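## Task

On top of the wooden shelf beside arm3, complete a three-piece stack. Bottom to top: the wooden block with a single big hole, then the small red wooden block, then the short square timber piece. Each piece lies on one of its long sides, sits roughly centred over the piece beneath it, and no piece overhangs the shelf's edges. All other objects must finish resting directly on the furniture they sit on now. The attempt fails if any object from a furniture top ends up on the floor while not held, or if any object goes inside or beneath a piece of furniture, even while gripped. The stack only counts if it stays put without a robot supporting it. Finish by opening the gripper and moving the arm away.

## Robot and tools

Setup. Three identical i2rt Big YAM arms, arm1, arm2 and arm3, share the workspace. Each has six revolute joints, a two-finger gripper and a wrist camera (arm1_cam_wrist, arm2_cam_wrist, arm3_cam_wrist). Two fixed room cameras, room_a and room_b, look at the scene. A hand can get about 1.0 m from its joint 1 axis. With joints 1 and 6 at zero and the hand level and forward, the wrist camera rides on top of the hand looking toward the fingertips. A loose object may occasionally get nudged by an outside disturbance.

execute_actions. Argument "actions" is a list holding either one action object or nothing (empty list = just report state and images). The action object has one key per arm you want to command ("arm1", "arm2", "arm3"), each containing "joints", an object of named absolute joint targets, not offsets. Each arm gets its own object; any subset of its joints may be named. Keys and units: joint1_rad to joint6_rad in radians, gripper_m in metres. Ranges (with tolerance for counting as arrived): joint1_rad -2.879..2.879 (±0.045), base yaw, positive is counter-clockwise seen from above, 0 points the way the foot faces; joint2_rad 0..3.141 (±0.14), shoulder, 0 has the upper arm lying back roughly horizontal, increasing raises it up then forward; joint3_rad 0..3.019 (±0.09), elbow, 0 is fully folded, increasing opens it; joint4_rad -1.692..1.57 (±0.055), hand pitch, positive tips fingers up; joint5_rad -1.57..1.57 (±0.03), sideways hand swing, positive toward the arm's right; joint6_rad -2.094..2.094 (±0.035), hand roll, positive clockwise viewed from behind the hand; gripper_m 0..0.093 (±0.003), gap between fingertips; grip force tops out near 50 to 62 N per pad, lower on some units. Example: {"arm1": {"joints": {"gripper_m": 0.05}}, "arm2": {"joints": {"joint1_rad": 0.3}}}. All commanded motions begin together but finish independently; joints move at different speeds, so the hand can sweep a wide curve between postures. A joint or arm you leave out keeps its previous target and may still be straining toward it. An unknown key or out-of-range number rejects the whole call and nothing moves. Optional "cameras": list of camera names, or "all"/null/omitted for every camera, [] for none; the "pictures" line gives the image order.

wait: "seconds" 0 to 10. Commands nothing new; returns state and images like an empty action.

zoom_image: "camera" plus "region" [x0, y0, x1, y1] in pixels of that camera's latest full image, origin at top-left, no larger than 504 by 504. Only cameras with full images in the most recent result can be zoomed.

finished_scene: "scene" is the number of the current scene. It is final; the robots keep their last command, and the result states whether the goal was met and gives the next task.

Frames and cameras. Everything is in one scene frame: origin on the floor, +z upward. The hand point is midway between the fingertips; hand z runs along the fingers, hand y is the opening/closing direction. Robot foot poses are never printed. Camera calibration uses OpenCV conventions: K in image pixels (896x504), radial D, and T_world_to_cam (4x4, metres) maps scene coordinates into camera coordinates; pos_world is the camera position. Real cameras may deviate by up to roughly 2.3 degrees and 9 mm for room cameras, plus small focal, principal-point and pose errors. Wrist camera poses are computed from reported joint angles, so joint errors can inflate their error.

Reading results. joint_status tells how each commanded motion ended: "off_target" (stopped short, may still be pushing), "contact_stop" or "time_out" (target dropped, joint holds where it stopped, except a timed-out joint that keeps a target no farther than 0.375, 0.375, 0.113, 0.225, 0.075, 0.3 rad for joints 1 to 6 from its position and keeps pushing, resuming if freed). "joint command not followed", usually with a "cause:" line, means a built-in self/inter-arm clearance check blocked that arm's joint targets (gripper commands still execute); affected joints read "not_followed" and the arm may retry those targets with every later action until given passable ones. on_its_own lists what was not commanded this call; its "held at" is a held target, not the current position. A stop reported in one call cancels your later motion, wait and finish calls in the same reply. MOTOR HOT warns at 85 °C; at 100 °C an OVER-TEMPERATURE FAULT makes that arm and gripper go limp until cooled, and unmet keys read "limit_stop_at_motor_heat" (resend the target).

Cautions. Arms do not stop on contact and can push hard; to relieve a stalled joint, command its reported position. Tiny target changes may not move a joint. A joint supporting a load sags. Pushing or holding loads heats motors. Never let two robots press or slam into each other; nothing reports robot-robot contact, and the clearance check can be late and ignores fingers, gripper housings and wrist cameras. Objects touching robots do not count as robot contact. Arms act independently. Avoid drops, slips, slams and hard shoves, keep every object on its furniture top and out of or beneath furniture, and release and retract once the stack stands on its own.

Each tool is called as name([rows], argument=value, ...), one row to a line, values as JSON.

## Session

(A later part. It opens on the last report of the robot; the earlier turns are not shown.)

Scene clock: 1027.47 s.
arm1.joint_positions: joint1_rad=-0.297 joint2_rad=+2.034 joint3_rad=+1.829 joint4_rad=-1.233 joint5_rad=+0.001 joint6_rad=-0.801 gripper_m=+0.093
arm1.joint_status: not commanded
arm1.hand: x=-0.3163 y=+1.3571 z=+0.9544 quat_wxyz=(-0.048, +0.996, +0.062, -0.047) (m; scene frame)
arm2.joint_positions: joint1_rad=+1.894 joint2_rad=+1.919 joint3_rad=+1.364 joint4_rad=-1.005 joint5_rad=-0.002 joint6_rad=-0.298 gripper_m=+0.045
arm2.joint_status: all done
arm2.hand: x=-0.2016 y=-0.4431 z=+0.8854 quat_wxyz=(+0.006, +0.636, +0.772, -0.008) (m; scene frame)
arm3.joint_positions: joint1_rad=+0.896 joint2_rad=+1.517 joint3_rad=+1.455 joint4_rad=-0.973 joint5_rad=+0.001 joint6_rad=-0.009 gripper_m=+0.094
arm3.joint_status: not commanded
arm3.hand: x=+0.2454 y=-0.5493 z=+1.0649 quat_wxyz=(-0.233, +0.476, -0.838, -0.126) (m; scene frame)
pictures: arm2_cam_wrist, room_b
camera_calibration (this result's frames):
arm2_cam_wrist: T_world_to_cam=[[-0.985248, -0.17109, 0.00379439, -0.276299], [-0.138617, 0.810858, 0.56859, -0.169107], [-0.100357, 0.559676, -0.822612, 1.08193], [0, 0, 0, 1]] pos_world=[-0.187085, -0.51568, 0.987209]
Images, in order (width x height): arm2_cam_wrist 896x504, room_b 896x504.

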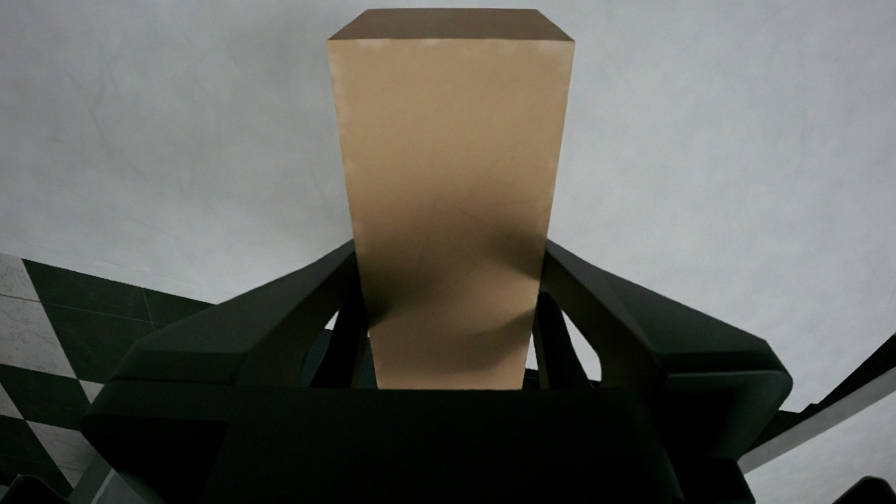

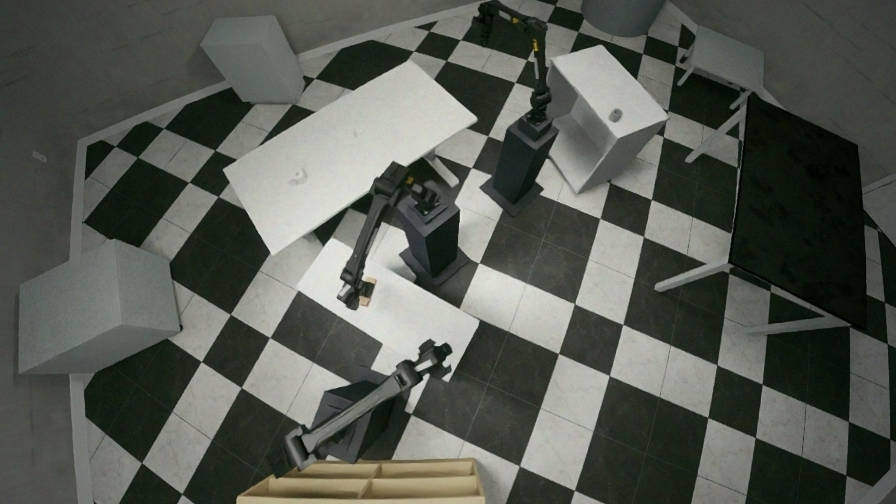

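execute_actions([
  {"arm2":{"joints":{"joint2_rad":2.013,"joint3_rad":1.32,"joint4_rad":-0.858}}},
], cameras=["arm2_cam_wrist","room_a"])

Scene clock: 1048.67 s.
arm1.joint_positions: joint1_rad=-0.297 joint2_rad=+2.034 joint3_rad=+1.829 joint4_rad=-1.233 joint5_rad=+0.001 joint6_rad=-0.801 gripper_m=+0.093
arm1.joint_status: not commanded
arm1.hand: x=-0.3163 y=+1.3571 z=+0.9544 quat_wxyz=(-0.048, +0.996, +0.062, -0.047) (m; scene frame)
arm2.joint_positions: joint1_rad=+1.894 joint2_rad=+2.032 joint3_rad=+1.314 joint4_rad=-0.867 joint5_rad=-0.002 joint6_rad=-0.298 gripper_m=+0.045
arm2.joint_status: all done
arm2.hand: x=-0.2010 y=-0.4364 z=+0.8112 quat_wxyz=(-0.002, +0.636, +0.772, +0.003) (m; scene frame)
arm3.joint_positions: joint1_rad=+0.896 joint2_rad=+1.517 joint3_rad=+1.455 joint4_rad=-0.973 joint5_rad=+0.001 joint6_rad=-0.009 gripper_m=+0.094
arm3.joint_status: not commanded
arm3.hand: x=+0.2454 y=-0.5493 z=+1.0649 quat_wxyz=(-0.233, +0.476, -0.838, -0.126) (m; scene frame)
pictures: arm2_cam_wrist, room_a
camera_calibration (this result's frames):
arm2_cam_wrist: T_world_to_cam=[[-0.985257, -0.171049, -0.00343637, -0.268423], [-0.140197, 0.795712, 0.589226, -0.155949], [-0.0980521, 0.581021, -0.807961, 1.01516], [0, 0, 0, 1]] pos_world=[-0.186791, -0.511651, 0.911174]
Images, in order (width x height): arm2_cam_wrist 896x504, room_a 896x504.

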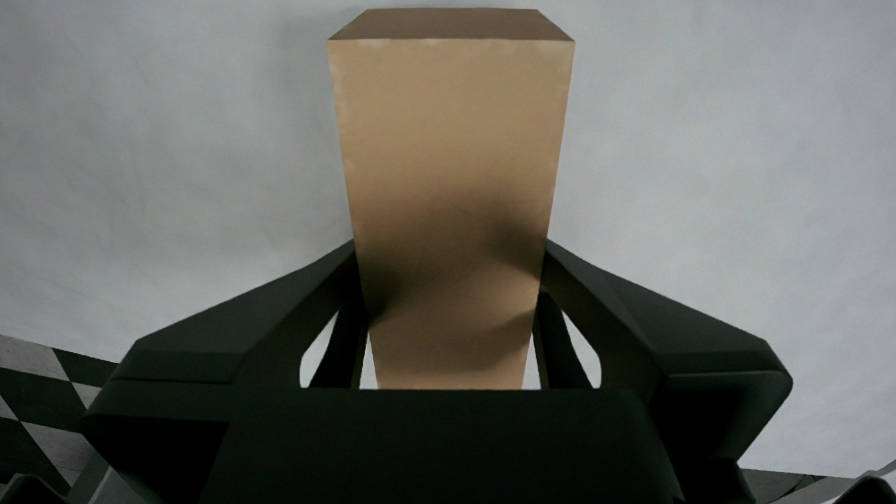

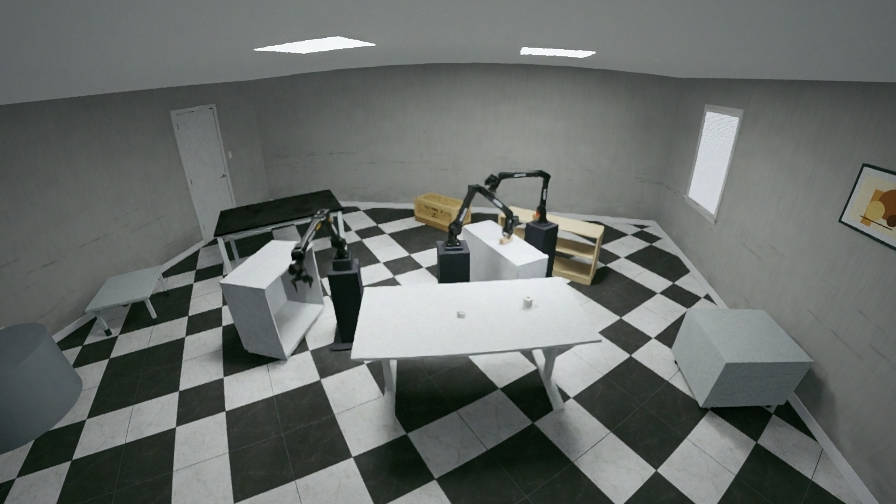

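zoom_image(camera="room_a", region=[460, 200, 560, 270])

execute_actions([
  {"arm2":{"joints":{"joint2_rad":2.045,"joint4_rad":-0.835}}},
], cameras=["arm2_cam_wrist","room_a"])

Region (460, 200, 560, 270) of room_a's 896x504 image, scaled by 5.040, with more detail than that image has; it fills the top 353 rows of this view, and the rest is white.

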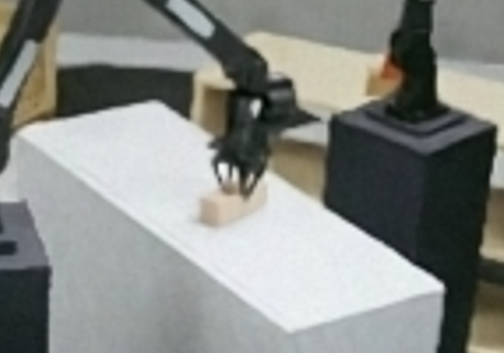

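Scene clock: 1063.37 s.
arm1.joint_positions: joint1_rad=-0.297 joint2_rad=+2.034 joint3_rad=+1.829 joint4_rad=-1.233 joint5_rad=+0.001 joint6_rad=-0.801 gripper_m=+0.093
arm1.joint_status: not commanded
arm1.hand: x=-0.3163 y=+1.3571 z=+0.9544 quat_wxyz=(-0.048, +0.996, +0.062, -0.047) (m; scene frame)
arm2.joint_positions: joint1_rad=+1.894 joint2_rad=+2.039 joint3_rad=+1.314 joint4_rad=-0.846 joint5_rad=-0.002 joint6_rad=-0.298 gripper_m=+0.045
arm2.joint_status: all done
arm2.hand: x=-0.2015 y=-0.4405 z=+0.8079 quat_wxyz=(+0.003, +0.636, +0.772, -0.004) (m; scene frame)
arm3.joint_positions: joint1_rad=+0.896 joint2_rad=+1.517 joint3_rad=+1.455 joint4_rad=-0.973 joint5_rad=+0.001 joint6_rad=-0.009 gripper_m=+0.094
arm3.joint_status: not commanded
arm3.hand: x=+0.2454 y=-0.5493 z=+1.0649 quat_wxyz=(-0.233, +0.476, -0.838, -0.126) (m; scene frame)
pictures: arm2_cam_wrist, room_a
camera_calibration (this result's frames):
arm2_cam_wrist: T_world_to_cam=[[-0.985254, -0.171096, 0.000755261, -0.272984], [-0.139274, 0.804558, 0.577312, -0.137052], [-0.0993834, 0.568694, -0.816523, 1.01602], [0, 0, 0, 1]] pos_world=[-0.187071, -0.514244, 0.908932]
Images, in order (width x height): arm2_cam_wrist 896x504, room_a 896x504.

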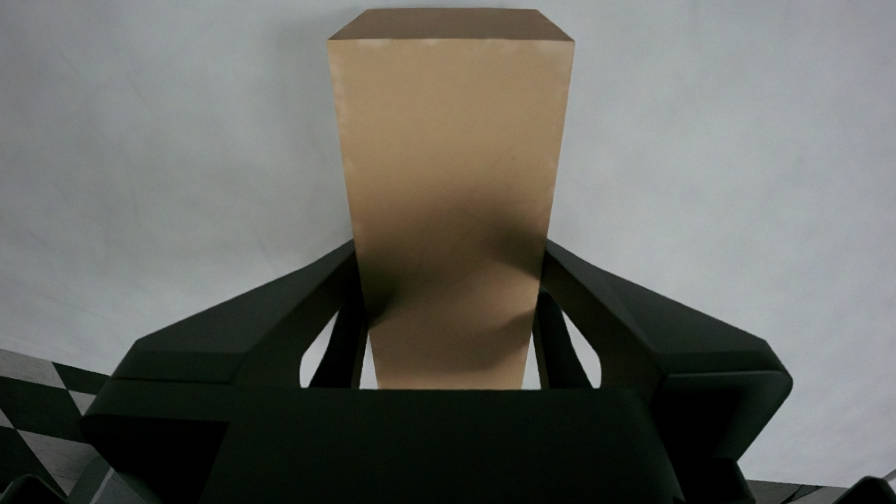

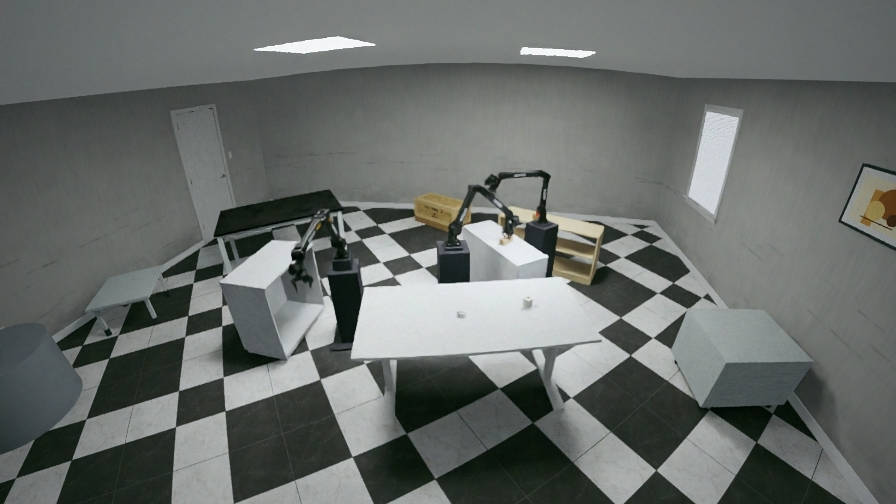

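zoom_image(camera="arm2_cam_wrist", region=[0, 300, 200, 420])

zoom_image(camera="room_a", region=[480, 215, 540, 260])

Region (0, 300, 200, 420) of arm2_cam_wrist's 896x504 image, scaled by 2.520, with more detail than that image has; it fills the top 302 rows of this view, and the rest is white.

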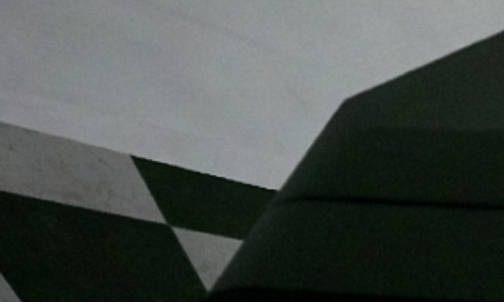

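Region (480, 215, 540, 260) of room_a's 896x504 image, scaled by 8.400, with more detail than that image has; it fills the top 378 rows of this view, and the rest is white.

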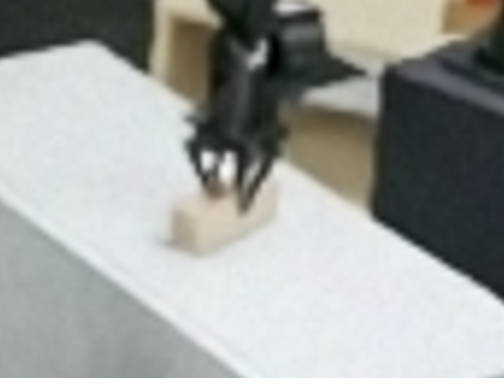

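execute_actions([
  {"arm2":{"joints":{"joint2_rad":2.062}}},
], cameras=["arm2_cam_wrist","room_a"])

Scene clock: 1081.00 s.
arm1.joint_positions: joint1_rad=-0.297 joint2_rad=+2.034 joint3_rad=+1.829 joint4_rad=-1.233 joint5_rad=+0.001 joint6_rad=-0.801 gripper_m=+0.093
arm1.joint_status: not commanded
arm1.hand: x=-0.3163 y=+1.3571 z=+0.9544 quat_wxyz=(-0.048, +0.996, +0.062, -0.047) (m; scene frame)
arm2.joint_positions: joint1_rad=+1.894 joint2_rad=+2.053 joint3_rad=+1.314 joint4_rad=-0.845 joint5_rad=-0.001 joint6_rad=-0.298 gripper_m=+0.045
arm2.joint_status: all done
arm2.hand: x=-0.2014 y=-0.4380 z=+0.8006 quat_wxyz=(-0.002, +0.636, +0.772, +0.002) (m; scene frame)
arm3.joint_positions: joint1_rad=+0.896 joint2_rad=+1.517 joint3_rad=+1.455 joint4_rad=-0.973 joint5_rad=+0.001 joint6_rad=-0.009 gripper_m=+0.094
arm3.joint_status: not commanded
arm3.hand: x=+0.2454 y=-0.5493 z=+1.0649 quat_wxyz=(-0.233, +0.476, -0.838, -0.126) (m; scene frame)
pictures: arm2_cam_wrist, room_a
camera_calibration (this result's frames):
arm2_cam_wrist: T_world_to_cam=[[-0.985258, -0.171063, -0.00181207, -0.270423], [-0.139416, 0.796755, 0.588, -0.146855], [-0.0991414, 0.579585, -0.808859, 1.00731], [0, 0, 0, 1]] pos_world=[-0.187044, -0.513075, 0.900634]
Images, in order (width x height): arm2_cam_wrist 896x504, room_a 896x504.

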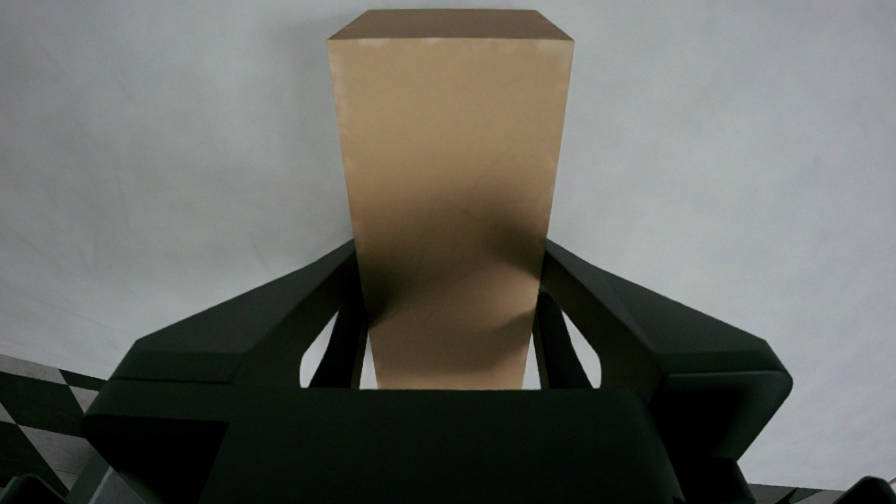

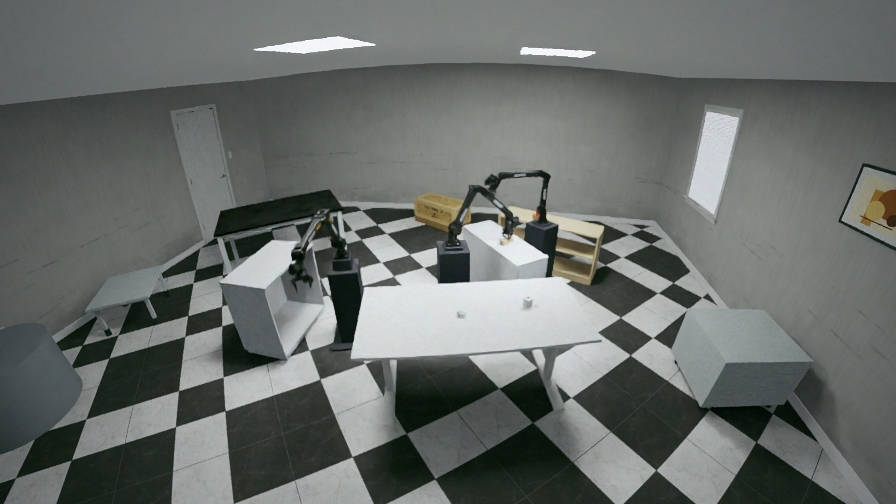

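execute_actions([
  {"arm2":{"joints":{"joint2_rad":2.08,"joint4_rad":-0.825}}},
], cameras=["arm2_cam_wrist","room_a"])

Scene clock: 1087.40 s.
arm1.joint_positions: joint1_rad=-0.297 joint2_rad=+2.034 joint3_rad=+1.829 joint4_rad=-1.233 joint5_rad=+0.001 joint6_rad=-0.801 gripper_m=+0.093
arm1.joint_status: not commanded
arm1.hand: x=-0.3163 y=+1.3571 z=+0.9544 quat_wxyz=(-0.048, +0.996, +0.062, -0.047) (m; scene frame)
arm2.joint_positions: joint1_rad=+1.894 joint2_rad=+2.053 joint3_rad=+1.314 joint4_rad=-0.845 joint5_rad=-0.001 joint6_rad=-0.298 gripper_m=+0.045
arm2.joint_status: all done
arm2.hand: x=-0.2014 y=-0.4380 z=+0.8006 quat_wxyz=(-0.002, +0.636, +0.772, +0.002) (m; scene frame)
arm3.joint_positions: joint1_rad=+0.896 joint2_rad=+1.517 joint3_rad=+1.455 joint4_rad=-0.973 joint5_rad=+0.001 joint6_rad=-0.009 gripper_m=+0.094
arm3.joint_status: not commanded
arm3.hand: x=+0.2454 y=-0.5493 z=+1.0649 quat_wxyz=(-0.233, +0.476, -0.838, -0.126) (m; scene frame)
pictures: arm2_cam_wrist, room_a
camera_calibration (this result's frames):
arm2_cam_wrist: T_world_to_cam=[[-0.985258, -0.171063, -0.00181207, -0.270423], [-0.139416, 0.796755, 0.588, -0.146855], [-0.0991414, 0.579585, -0.808859, 1.00731], [0, 0, 0, 1]] pos_world=[-0.187044, -0.513075, 0.900634]
Images, in order (width x height): arm2_cam_wrist 896x504, room_a 896x504.

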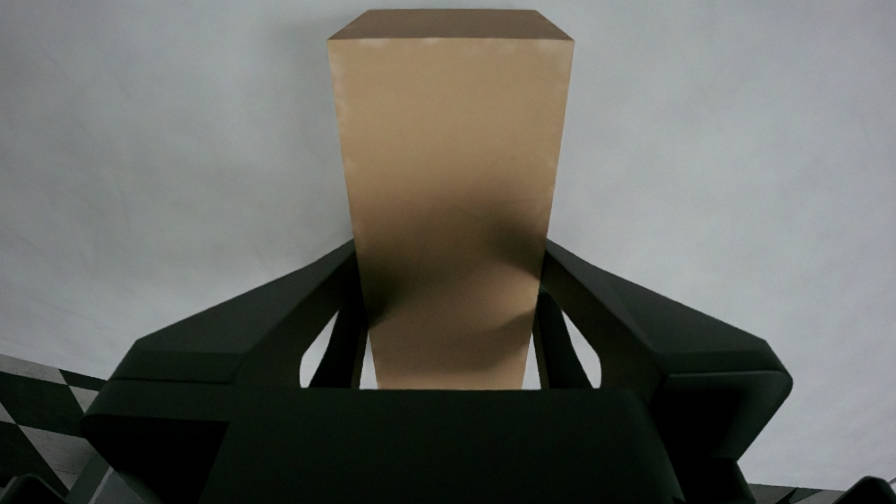

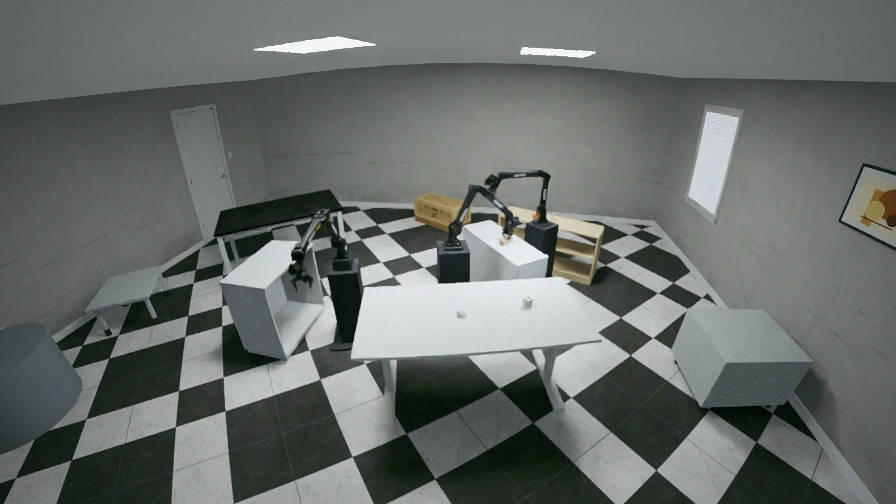

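execute_actions([
  {"arm2":{"joints":{"joint2_rad":2.053,"joint4_rad":-0.845,"gripper_m":0.093}}},
], cameras=["arm2_cam_wrist","room_a"])

Scene clock: 1092.33 s.
arm1.joint_positions: joint1_rad=-0.297 joint2_rad=+2.034 joint3_rad=+1.829 joint4_rad=-1.233 joint5_rad=+0.001 joint6_rad=-0.801 gripper_m=+0.093
arm1.joint_status: not commanded
arm1.hand: x=-0.3163 y=+1.3571 z=+0.9544 quat_wxyz=(-0.048, +0.996, +0.062, -0.047) (m; scene frame)
arm2.joint_positions: joint1_rad=+1.894 joint2_rad=+2.053 joint3_rad=+1.314 joint4_rad=-0.845 joint5_rad=-0.001 joint6_rad=-0.298 gripper_m=+0.093
arm2.joint_status: all done
arm2.hand: x=-0.2014 y=-0.4380 z=+0.8006 quat_wxyz=(-0.002, +0.636, +0.772, +0.002) (m; scene frame)
arm3.joint_positions: joint1_rad=+0.896 joint2_rad=+1.517 joint3_rad=+1.455 joint4_rad=-0.973 joint5_rad=+0.001 joint6_rad=-0.009 gripper_m=+0.094
arm3.joint_status: not commanded
arm3.hand: x=+0.2454 y=-0.5493 z=+1.0649 quat_wxyz=(-0.233, +0.476, -0.838, -0.126) (m; scene frame)
pictures: arm2_cam_wrist, room_a
camera_calibration (this result's frames):
arm2_cam_wrist: T_world_to_cam=[[-0.985258, -0.171063, -0.00181207, -0.270423], [-0.139416, 0.796755, 0.588, -0.146855], [-0.0991414, 0.579585, -0.808859, 1.00731], [0, 0, 0, 1]] pos_world=[-0.187044, -0.513075, 0.900634]
Images, in order (width x height): arm2_cam_wrist 896x504, room_a 896x504.

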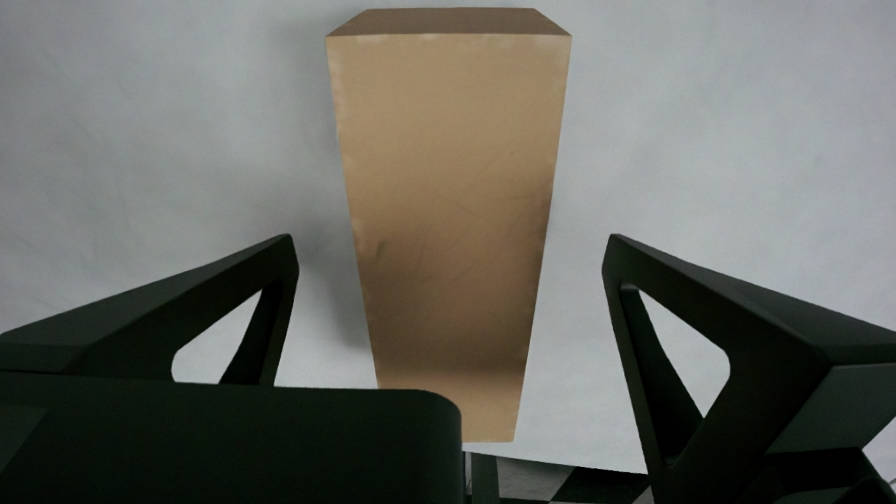

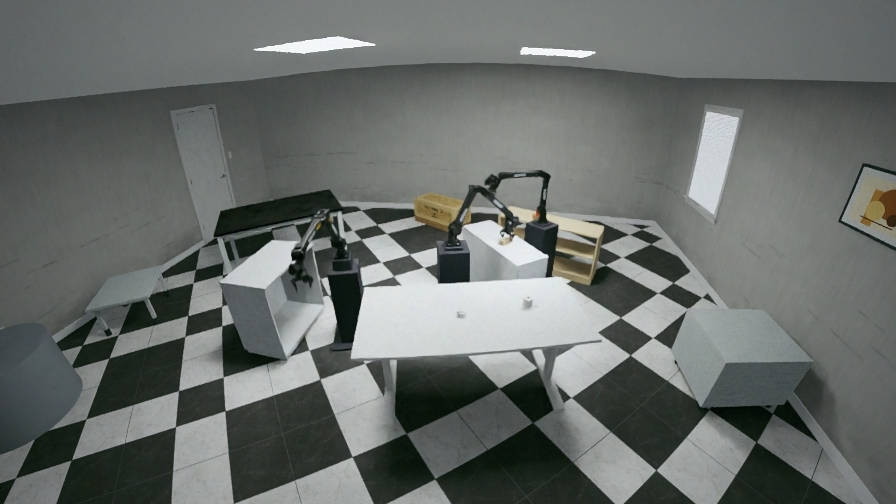

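execute_actions([
  {"arm2":{"joints":{"joint2_rad":1.80,"joint4_rad":-1.10}},"arm3":{"joints":{"joint2_rad":2.035,"joint3_rad":1.89,"joint4_rad":-1.39,"joint6_rad":0.05}}},
], cameras=["arm2_cam_wrist","room_b"])

Scene clock: 1112.83 s.
arm1.joint_positions: joint1_rad=-0.297 joint2_rad=+2.034 joint3_rad=+1.829 joint4_rad=-1.233 joint5_rad=+0.001 joint6_rad=-0.801 gripper_m=+0.093
arm1.joint_status: not commanded
arm1.hand: x=-0.3163 y=+1.3571 z=+0.9544 quat_wxyz=(-0.048, +0.996, +0.062, -0.047) (m; scene frame)
arm2.joint_positions: joint1_rad=+1.894 joint2_rad=+1.795 joint3_rad=+1.314 joint4_rad=-1.092 joint5_rad=-0.001 joint6_rad=-0.298 gripper_m=+0.093
arm2.joint_status: all done
arm2.hand: x=-0.1983 y=-0.4107 z=+0.9311 quat_wxyz=(+0.001, +0.636, +0.772, -0.003) (m; scene frame)
arm3.joint_positions: joint1_rad=+0.896 joint2_rad=+2.056 joint3_rad=+1.834 joint4_rad=-1.377 joint5_rad=+0.001 joint6_rad=+0.038 gripper_m=+0.094
arm3.joint_status: all done
arm3.hand: x=+0.2713 y=-0.5087 z=+0.8919 quat_wxyz=(+0.010, +0.472, -0.881, +0.009) (m; scene frame)
pictures: arm2_cam_wrist, room_b
camera_calibration (this result's frames):
arm2_cam_wrist: T_world_to_cam=[[-0.985255, -0.171086, 0.00133165, -0.265363], [-0.138724, 0.803393, 0.579065, -0.233689], [-0.10014, 0.570342, -0.815281, 1.09938], [0, 0, 0, 1]] pos_world=[-0.183777, -0.484677, 1.03198]
Images, in order (width x height): arm2_cam_wrist 896x504, room_b 896x504.

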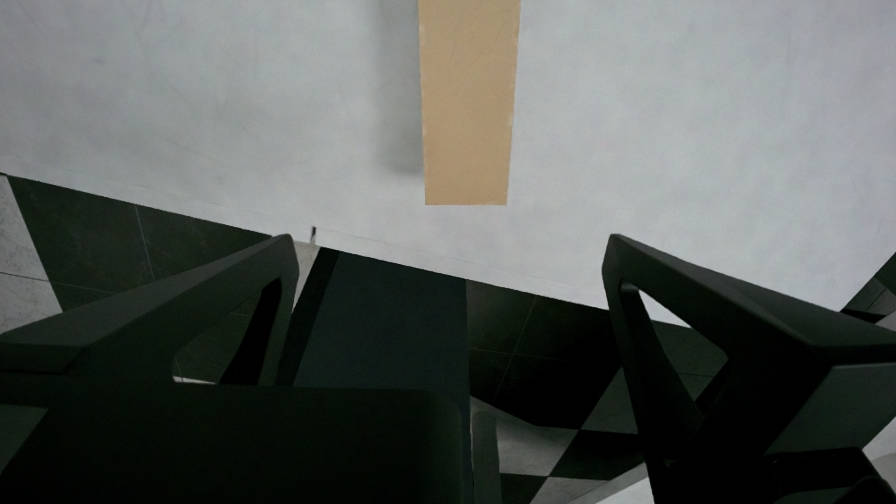

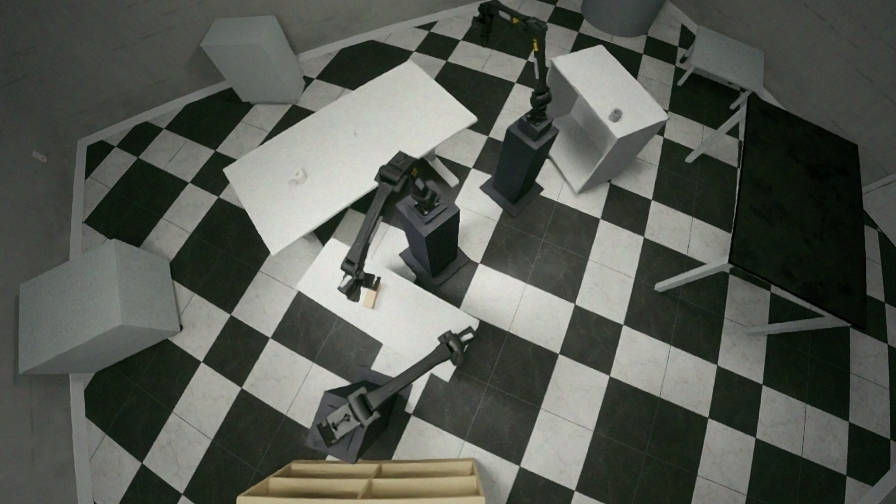

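execute_actions([
  {"arm2":{"joints":{"joint1_rad":0.8}},"arm3":{"joints":{"joint1_rad":1.28}}},
], cameras=["arm3_cam_wrist","room_b"])

Scene clock: 1137.50 s.
arm1.joint_positions: joint1_rad=-0.297 joint2_rad=+2.034 joint3_rad=+1.829 joint4_rad=-1.233 joint5_rad=+0.001 joint6_rad=-0.801 gripper_m=+0.093
arm1.joint_status: not commanded
arm1.hand: x=-0.3163 y=+1.3571 z=+0.9544 quat_wxyz=(-0.048, +0.996, +0.062, -0.047) (m; scene frame)
arm2.joint_positions: joint1_rad=+0.794 joint2_rad=+1.795 joint3_rad=+1.314 joint4_rad=-1.092 joint5_rad=+0.002 joint6_rad=-0.299 gripper_m=+0.093
arm2.joint_status: all done
arm2.hand: x=-0.6209 y=-0.0843 z=+0.9294 quat_wxyz=(+0.003, +0.946, +0.325, -0.002) (m; scene frame)
arm3.joint_positions: joint1_rad=+1.270 joint2_rad=+2.056 joint3_rad=+1.834 joint4_rad=-1.377 joint5_rad=-0.002 joint6_rad=+0.040 gripper_m=+0.094
arm3.joint_status: all done
arm3.hand: x=+0.0538 y=-0.4263 z=+0.8906 quat_wxyz=(+0.010, +0.627, -0.779, +0.011) (m; scene frame)
pictures: arm3_cam_wrist, room_b
camera_calibration (this result's frames):
arm3_cam_wrist: T_world_to_cam=[[0.978935, -0.204057, -0.00686705, -0.135617], [-0.156213, -0.770222, 0.618349, -0.868169], [-0.131467, -0.60425, -0.785874, 0.578047], [0, 0, 0, 1]] pos_world=[0.0731344, -0.347071, 0.990172]
Images, in order (width x height): arm3_cam_wrist 896x504, room_b 896x504.

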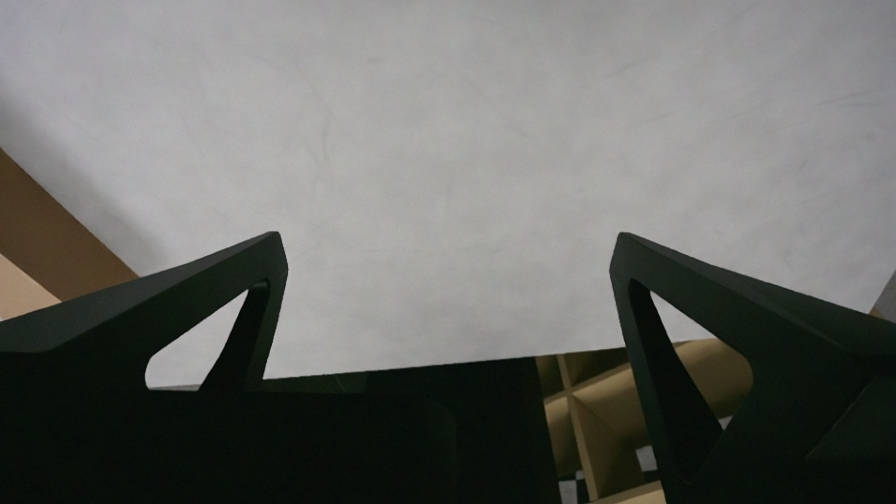

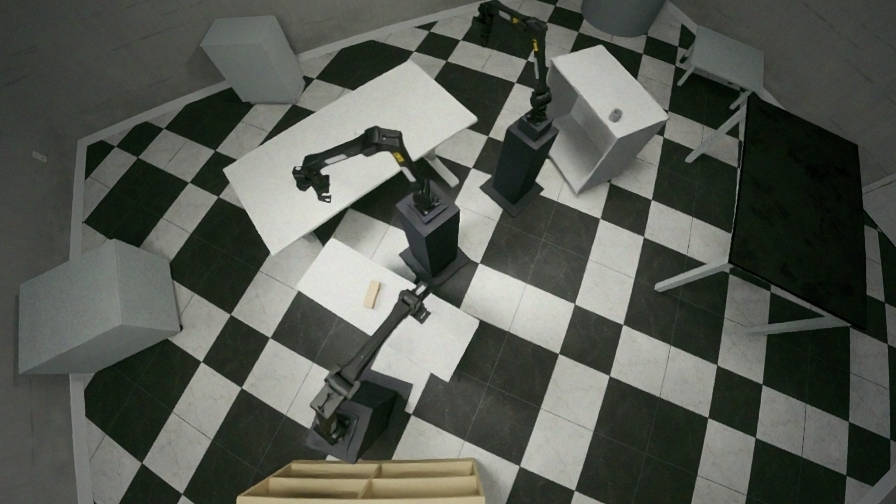

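execute_actions([
  {"arm3":{"joints":{"joint1_rad":1.685}}},
], cameras=["arm3_cam_wrist","room_b"])

Scene clock: 1145.00 s.
arm1.joint_positions: joint1_rad=-0.297 joint2_rad=+2.034 joint3_rad=+1.829 joint4_rad=-1.233 joint5_rad=+0.001 joint6_rad=-0.801 gripper_m=+0.093
arm1.joint_status: not commanded
arm1.hand: x=-0.3163 y=+1.3571 z=+0.9544 quat_wxyz=(-0.048, +0.996, +0.062, -0.047) (m; scene frame)
arm2.joint_positions: joint1_rad=+0.794 joint2_rad=+1.795 joint3_rad=+1.314 joint4_rad=-1.092 joint5_rad=+0.002 joint6_rad=-0.299 gripper_m=+0.093
arm2.joint_status: not commanded
arm2.hand: x=-0.6209 y=-0.0843 z=+0.9294 quat_wxyz=(+0.003, +0.946, +0.325, -0.002) (m; scene frame)
arm3.joint_positions: joint1_rad=+1.675 joint2_rad=+2.056 joint3_rad=+1.834 joint4_rad=-1.377 joint5_rad=-0.002 joint6_rad=+0.041 gripper_m=+0.094
arm3.joint_status: all done
arm3.hand: x=-0.1972 y=-0.4333 z=+0.8893 quat_wxyz=(+0.008, +0.771, -0.637, +0.014) (m; scene frame)
pictures: arm3_cam_wrist, room_b
camera_calibration (this result's frames):
arm3_cam_wrist: T_world_to_cam=[[0.980194, 0.197899, -0.00746668, 0.283596], [0.159813, -0.76816, 0.619992, -0.850255], [0.11696, -0.608905, -0.784573, 0.585585], [0, 0, 0, 1]] pos_world=[-0.210588, -0.352689, 0.988703]
Images, in order (width x height): arm3_cam_wrist 896x504, room_b 896x504.

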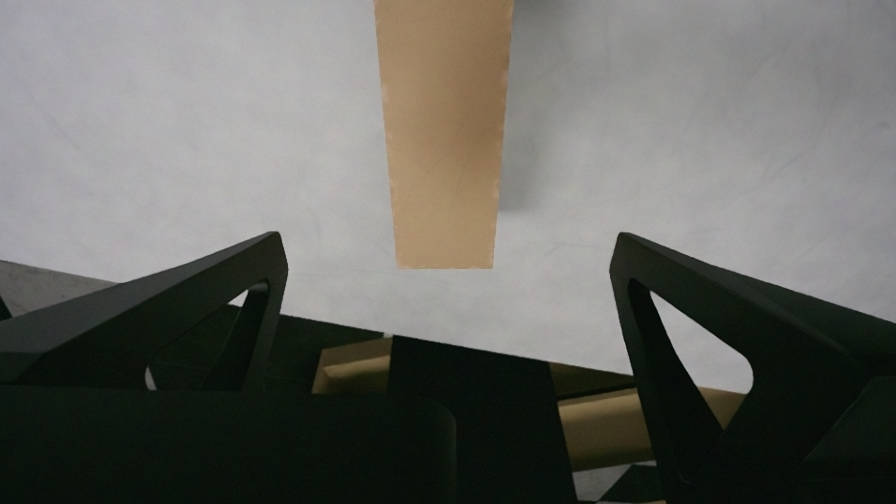

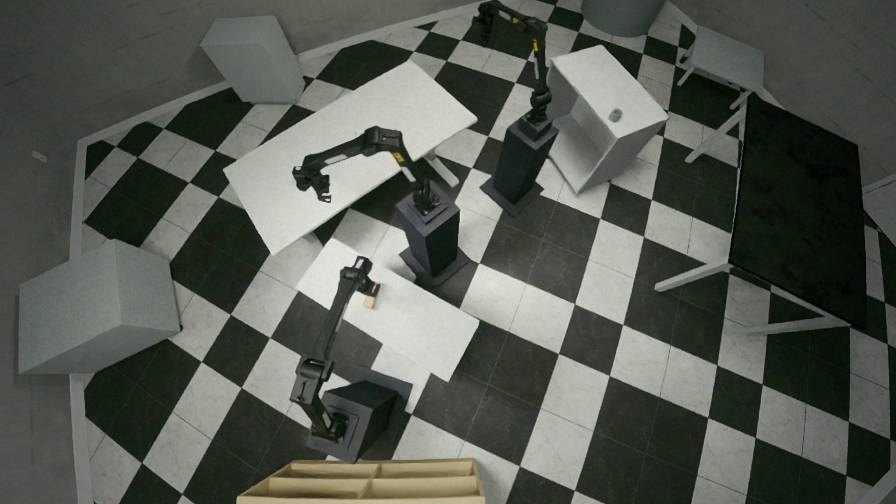

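execute_actions([
  {"arm3":{"joints":{"joint2_rad":2.082,"joint3_rad":1.79,"joint4_rad":-1.255}}},
], cameras=["arm3_cam_wrist"])

Scene clock: 1164.27 s.
arm1.joint_positions: joint1_rad=-0.297 joint2_rad=+2.034 joint3_rad=+1.829 joint4_rad=-1.233 joint5_rad=+0.001 joint6_rad=-0.801 gripper_m=+0.093
arm1.joint_status: not commanded
arm1.hand: x=-0.3163 y=+1.3571 z=+0.9544 quat_wxyz=(-0.048, +0.996, +0.062, -0.047) (m; scene frame)
arm2.joint_positions: joint1_rad=+0.794 joint2_rad=+1.795 joint3_rad=+1.314 joint4_rad=-1.092 joint5_rad=+0.002 joint6_rad=-0.299 gripper_m=+0.093
arm2.joint_status: not commanded
arm2.hand: x=-0.6209 y=-0.0843 z=+0.9294 quat_wxyz=(+0.003, +0.946, +0.325, -0.002) (m; scene frame)
arm3.joint_positions: joint1_rad=+1.675 joint2_rad=+2.091 joint3_rad=+1.781 joint4_rad=-1.270 joint5_rad=-0.002 joint6_rad=+0.041 gripper_m=+0.094
arm3.joint_status: all done
arm3.hand: x=-0.1985 y=-0.4269 z=+0.8484 quat_wxyz=(+0.002, +0.771, -0.637, +0.005) (m; scene frame)
pictures: arm3_cam_wrist
camera_calibration (this result's frames):
arm3_cam_wrist: T_world_to_cam=[[0.980139, 0.198146, -0.00810377, 0.28394], [0.162718, -0.78019, 0.604008, -0.810739], [0.113359, -0.593331, -0.796937, 0.573949], [0, 0, 0, 1]] pos_world=[-0.211441, -0.348251, 0.949395]
Images, in order (width x height): arm3_cam_wrist 896x504.

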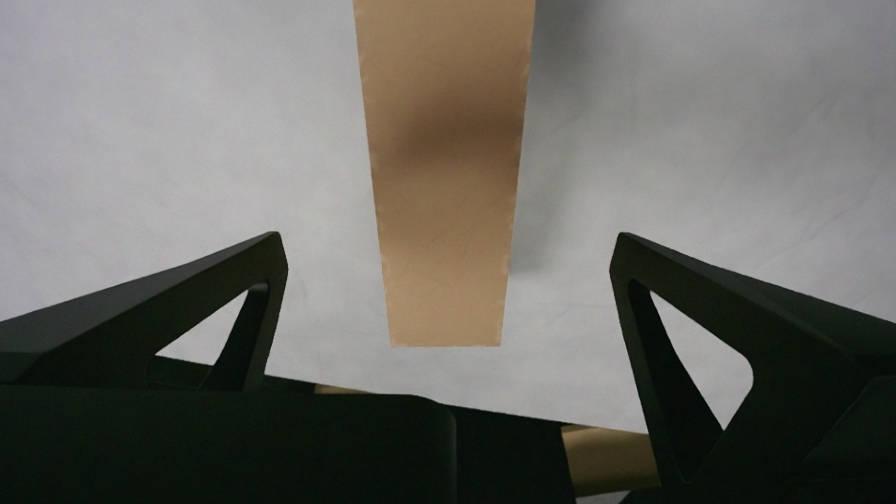

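execute_actions([
  {"arm3":{"joints":{"joint2_rad":2.137,"joint3_rad":1.755,"joint4_rad":-1.16}}},
], cameras=["arm3_cam_wrist"])

Scene clock: 1180.03 s.
arm1.joint_positions: joint1_rad=-0.297 joint2_rad=+2.034 joint3_rad=+1.829 joint4_rad=-1.233 joint5_rad=+0.001 joint6_rad=-0.801 gripper_m=+0.093
arm1.joint_status: not commanded
arm1.hand: x=-0.3163 y=+1.3571 z=+0.9544 quat_wxyz=(-0.048, +0.996, +0.062, -0.047) (m; scene frame)
arm2.joint_positions: joint1_rad=+0.794 joint2_rad=+1.795 joint3_rad=+1.314 joint4_rad=-1.092 joint5_rad=+0.002 joint6_rad=-0.299 gripper_m=+0.093
arm2.joint_status: not commanded
arm2.hand: x=-0.6209 y=-0.0843 z=+0.9294 quat_wxyz=(+0.003, +0.946, +0.325, -0.002) (m; scene frame)
arm3.joint_positions: joint1_rad=+1.675 joint2_rad=+2.151 joint3_rad=+1.745 joint4_rad=-1.175 joint5_rad=-0.002 joint6_rad=+0.041 gripper_m=+0.094
arm3.joint_status: all done
arm3.hand: x=-0.1991 y=-0.4232 z=+0.7988 quat_wxyz=(+0.003, +0.771, -0.637, +0.006) (m; scene frame)
pictures: arm3_cam_wrist
camera_calibration (this result's frames):
arm3_cam_wrist: T_world_to_cam=[[0.980142, 0.198132, -0.00806785, 0.283389], [0.162556, -0.779518, 0.604919, -0.778206], [0.113565, -0.594219, -0.796246, 0.535826], [0, 0, 0, 1]] pos_world=[-0.212111, -0.344376, 0.899687]
Images, in order (width x height): arm3_cam_wrist 896x504.

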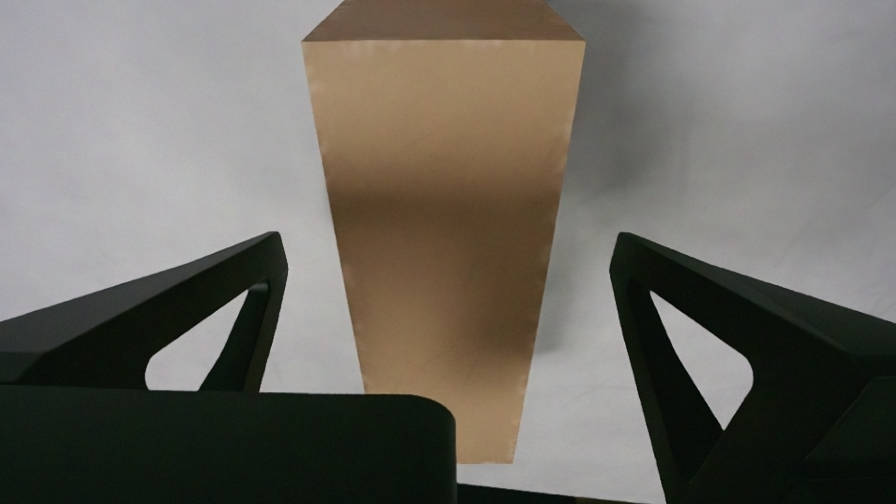

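execute_actions([
  {"arm3":{"joints":{"gripper_m":0.035}}},
], cameras=["arm3_cam_wrist"])

Scene clock: 1198.00 s.
arm1.joint_positions: joint1_rad=-0.297 joint2_rad=+2.034 joint3_rad=+1.829 joint4_rad=-1.233 joint5_rad=+0.001 joint6_rad=-0.801 gripper_m=+0.093
arm1.joint_status: not commanded
arm1.hand: x=-0.3163 y=+1.3571 z=+0.9544 quat_wxyz=(-0.048, +0.996, +0.062, -0.047) (m; scene frame)
arm2.joint_positions: joint1_rad=+0.794 joint2_rad=+1.795 joint3_rad=+1.314 joint4_rad=-1.092 joint5_rad=+0.002 joint6_rad=-0.299 gripper_m=+0.093
arm2.joint_status: not commanded
arm2.hand: x=-0.6209 y=-0.0843 z=+0.9294 quat_wxyz=(+0.003, +0.946, +0.325, -0.002) (m; scene frame)
arm3.joint_positions: joint1_rad=+1.675 joint2_rad=+2.151 joint3_rad=+1.745 joint4_rad=-1.174 joint5_rad=-0.002 joint6_rad=+0.041 gripper_m=+0.045
arm3.joint_status: gripper_m off_target (ended at +0.045, target +0.035)
arm3.hand: x=-0.1992 y=-0.4230 z=+0.7988 quat_wxyz=(+0.002, +0.771, -0.637, +0.006) (m; scene frame)
pictures: arm3_cam_wrist
camera_calibration (this result's frames):
arm3_cam_wrist: T_world_to_cam=[[0.980216, 0.197767, -0.00808732, 0.283271], [0.162364, -0.78003, 0.604311, -0.777824], [0.113205, -0.593668, -0.796708, 0.536467], [0, 0, 0, 1]] pos_world=[-0.212106, -0.344264, 0.899745]
Images, in order (width x height): arm3_cam_wrist 896x504.

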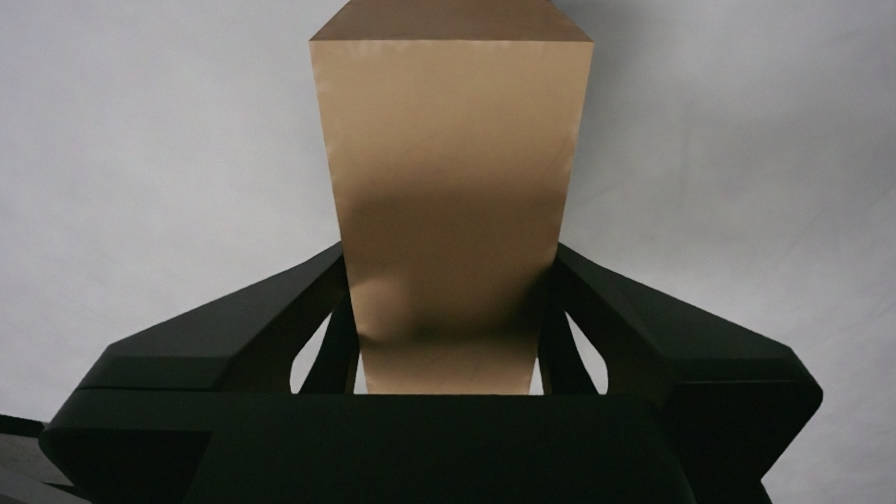

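execute_actions([
  {"arm3":{"joints":{"joint2_rad":1.94,"joint4_rad":-1.385}}},
], cameras=["arm3_cam_wrist"])

Scene clock: 1223.57 s.
arm1.joint_positions: joint1_rad=-0.297 joint2_rad=+2.034 joint3_rad=+1.829 joint4_rad=-1.233 joint5_rad=+0.001 joint6_rad=-0.801 gripper_m=+0.093
arm1.joint_status: not commanded
arm1.hand: x=-0.3163 y=+1.3571 z=+0.9544 quat_wxyz=(-0.048, +0.996, +0.062, -0.047) (m; scene frame)
arm2.joint_positions: joint1_rad=+0.794 joint2_rad=+1.795 joint3_rad=+1.314 joint4_rad=-1.092 joint5_rad=+0.002 joint6_rad=-0.299 gripper_m=+0.093
arm2.joint_status: not commanded
arm2.hand: x=-0.6209 y=-0.0843 z=+0.9294 quat_wxyz=(+0.003, +0.946, +0.325, -0.002) (m; scene frame)
arm3.joint_positions: joint1_rad=+1.675 joint2_rad=+1.953 joint3_rad=+1.731 joint4_rad=-1.373 joint5_rad=-0.002 joint6_rad=+0.041 gripper_m=+0.045
arm3.joint_status: all done
arm3.hand: x=-0.1901 y=-0.4637 z=+0.9125 quat_wxyz=(+0.007, +0.771, -0.637, +0.011) (m; scene frame)
pictures: arm3_cam_wrist
camera_calibration (this result's frames):
arm3_cam_wrist: T_world_to_cam=[[0.980255, 0.197589, -0.00762546, 0.282907], [0.160287, -0.771432, 0.615793, -0.886614], [0.115792, -0.604856, -0.787871, 0.589137], [0, 0, 0, 1]] pos_world=[-0.203425, -0.383518, 1.01229]
Images, in order (width x height): arm3_cam_wrist 896x504.

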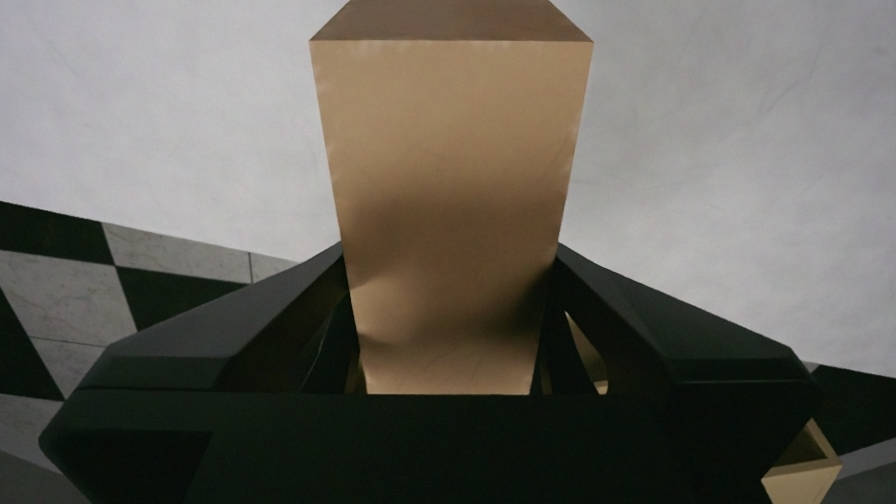

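execute_actions([
  {"arm3":{"joints":{"joint1_rad":-0.835,"joint2_rad":1.872,"joint3_rad":1.515,"joint4_rad":-1.185}}},
], cameras=["arm3_cam_wrist","room_b","room_a"])

Scene clock: 1228.50 s.
arm1.joint_positions: joint1_rad=-0.297 joint2_rad=+2.034 joint3_rad=+1.829 joint4_rad=-1.233 joint5_rad=+0.001 joint6_rad=-0.801 gripper_m=+0.093
arm1.joint_status: not commanded
arm1.hand: x=-0.3163 y=+1.3571 z=+0.9544 quat_wxyz=(-0.048, +0.996, +0.062, -0.047) (m; scene frame)
arm2.joint_positions: joint1_rad=+0.794 joint2_rad=+1.795 joint3_rad=+1.314 joint4_rad=-1.092 joint5_rad=+0.002 joint6_rad=-0.299 gripper_m=+0.093
arm2.joint_status: not commanded
arm2.hand: x=-0.6209 y=-0.0843 z=+0.9294 quat_wxyz=(+0.003, +0.946, +0.325, -0.002) (m; scene frame)
arm3.joint_positions: joint1_rad=-0.846 joint2_rad=+1.899 joint3_rad=+1.508 joint4_rad=-1.186 joint5_rad=+0.002 joint6_rad=+0.041 gripper_m=+0.045
arm3.joint_status: all done
arm3.hand: x=+0.3661 y=-1.4103 z=+0.8657 quat_wxyz=(+0.000, -0.371, -0.929, +0.000) (m; scene frame)
pictures: arm3_cam_wrist, room_a, room_b
camera_calibration (this result's frames):
arm3_cam_wrist: T_world_to_cam=[[-0.68243, -0.730853, -0.0119863, -0.77259], [-0.591839, 0.542854, 0.595849, 0.468899], [-0.428971, 0.413719, -0.803007, 1.56435], [0, 0, 0, 1]] pos_world=[0.421335, -1.46639, 0.967531]
Images, in order (width x height): arm3_cam_wrist 896x504, room_a 896x504, room_b 896x504.

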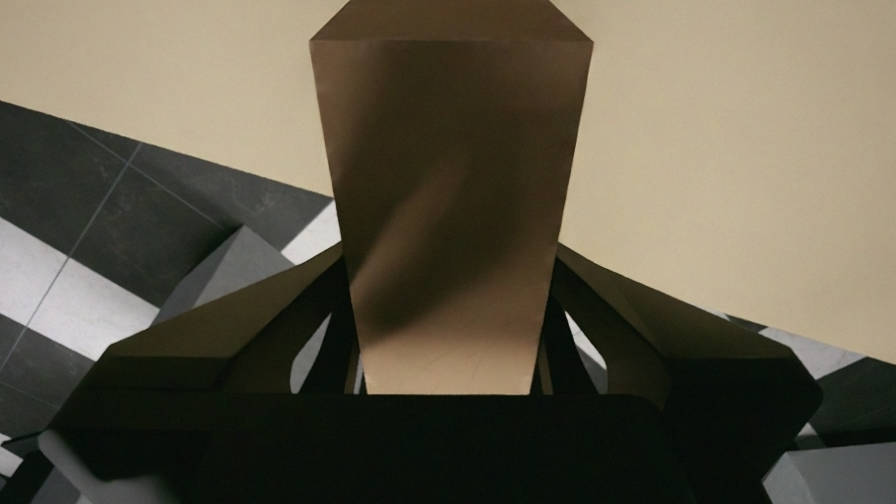

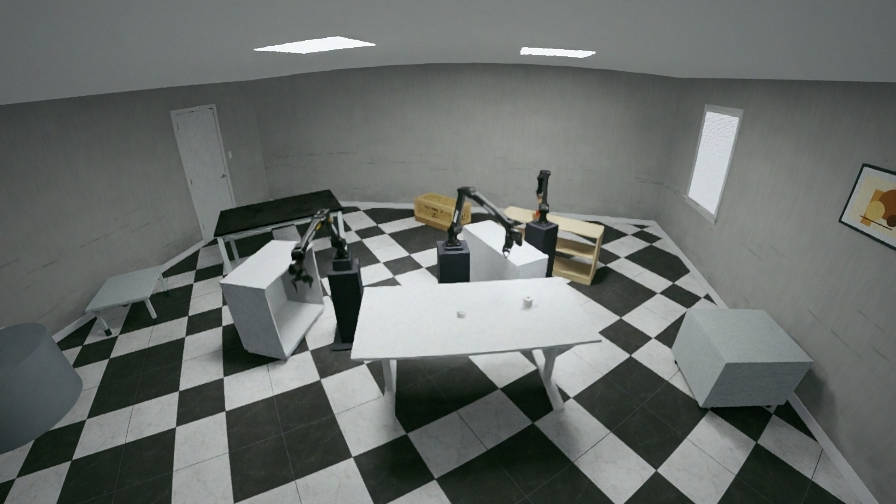

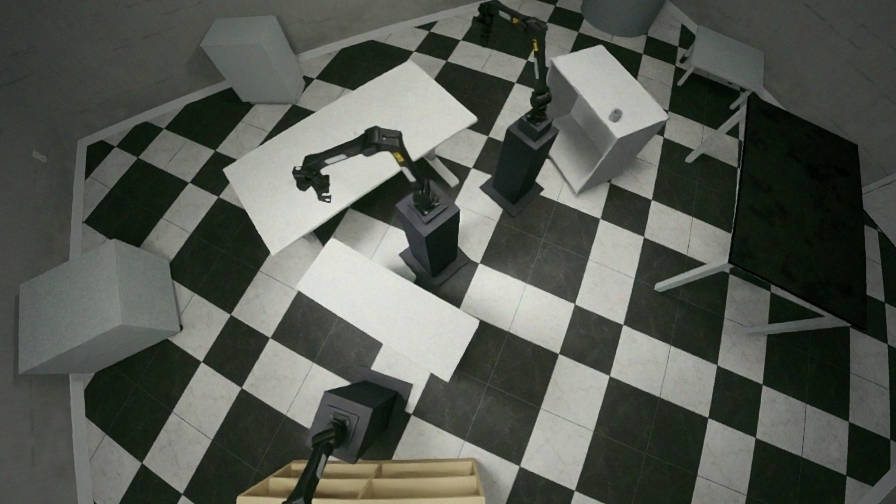

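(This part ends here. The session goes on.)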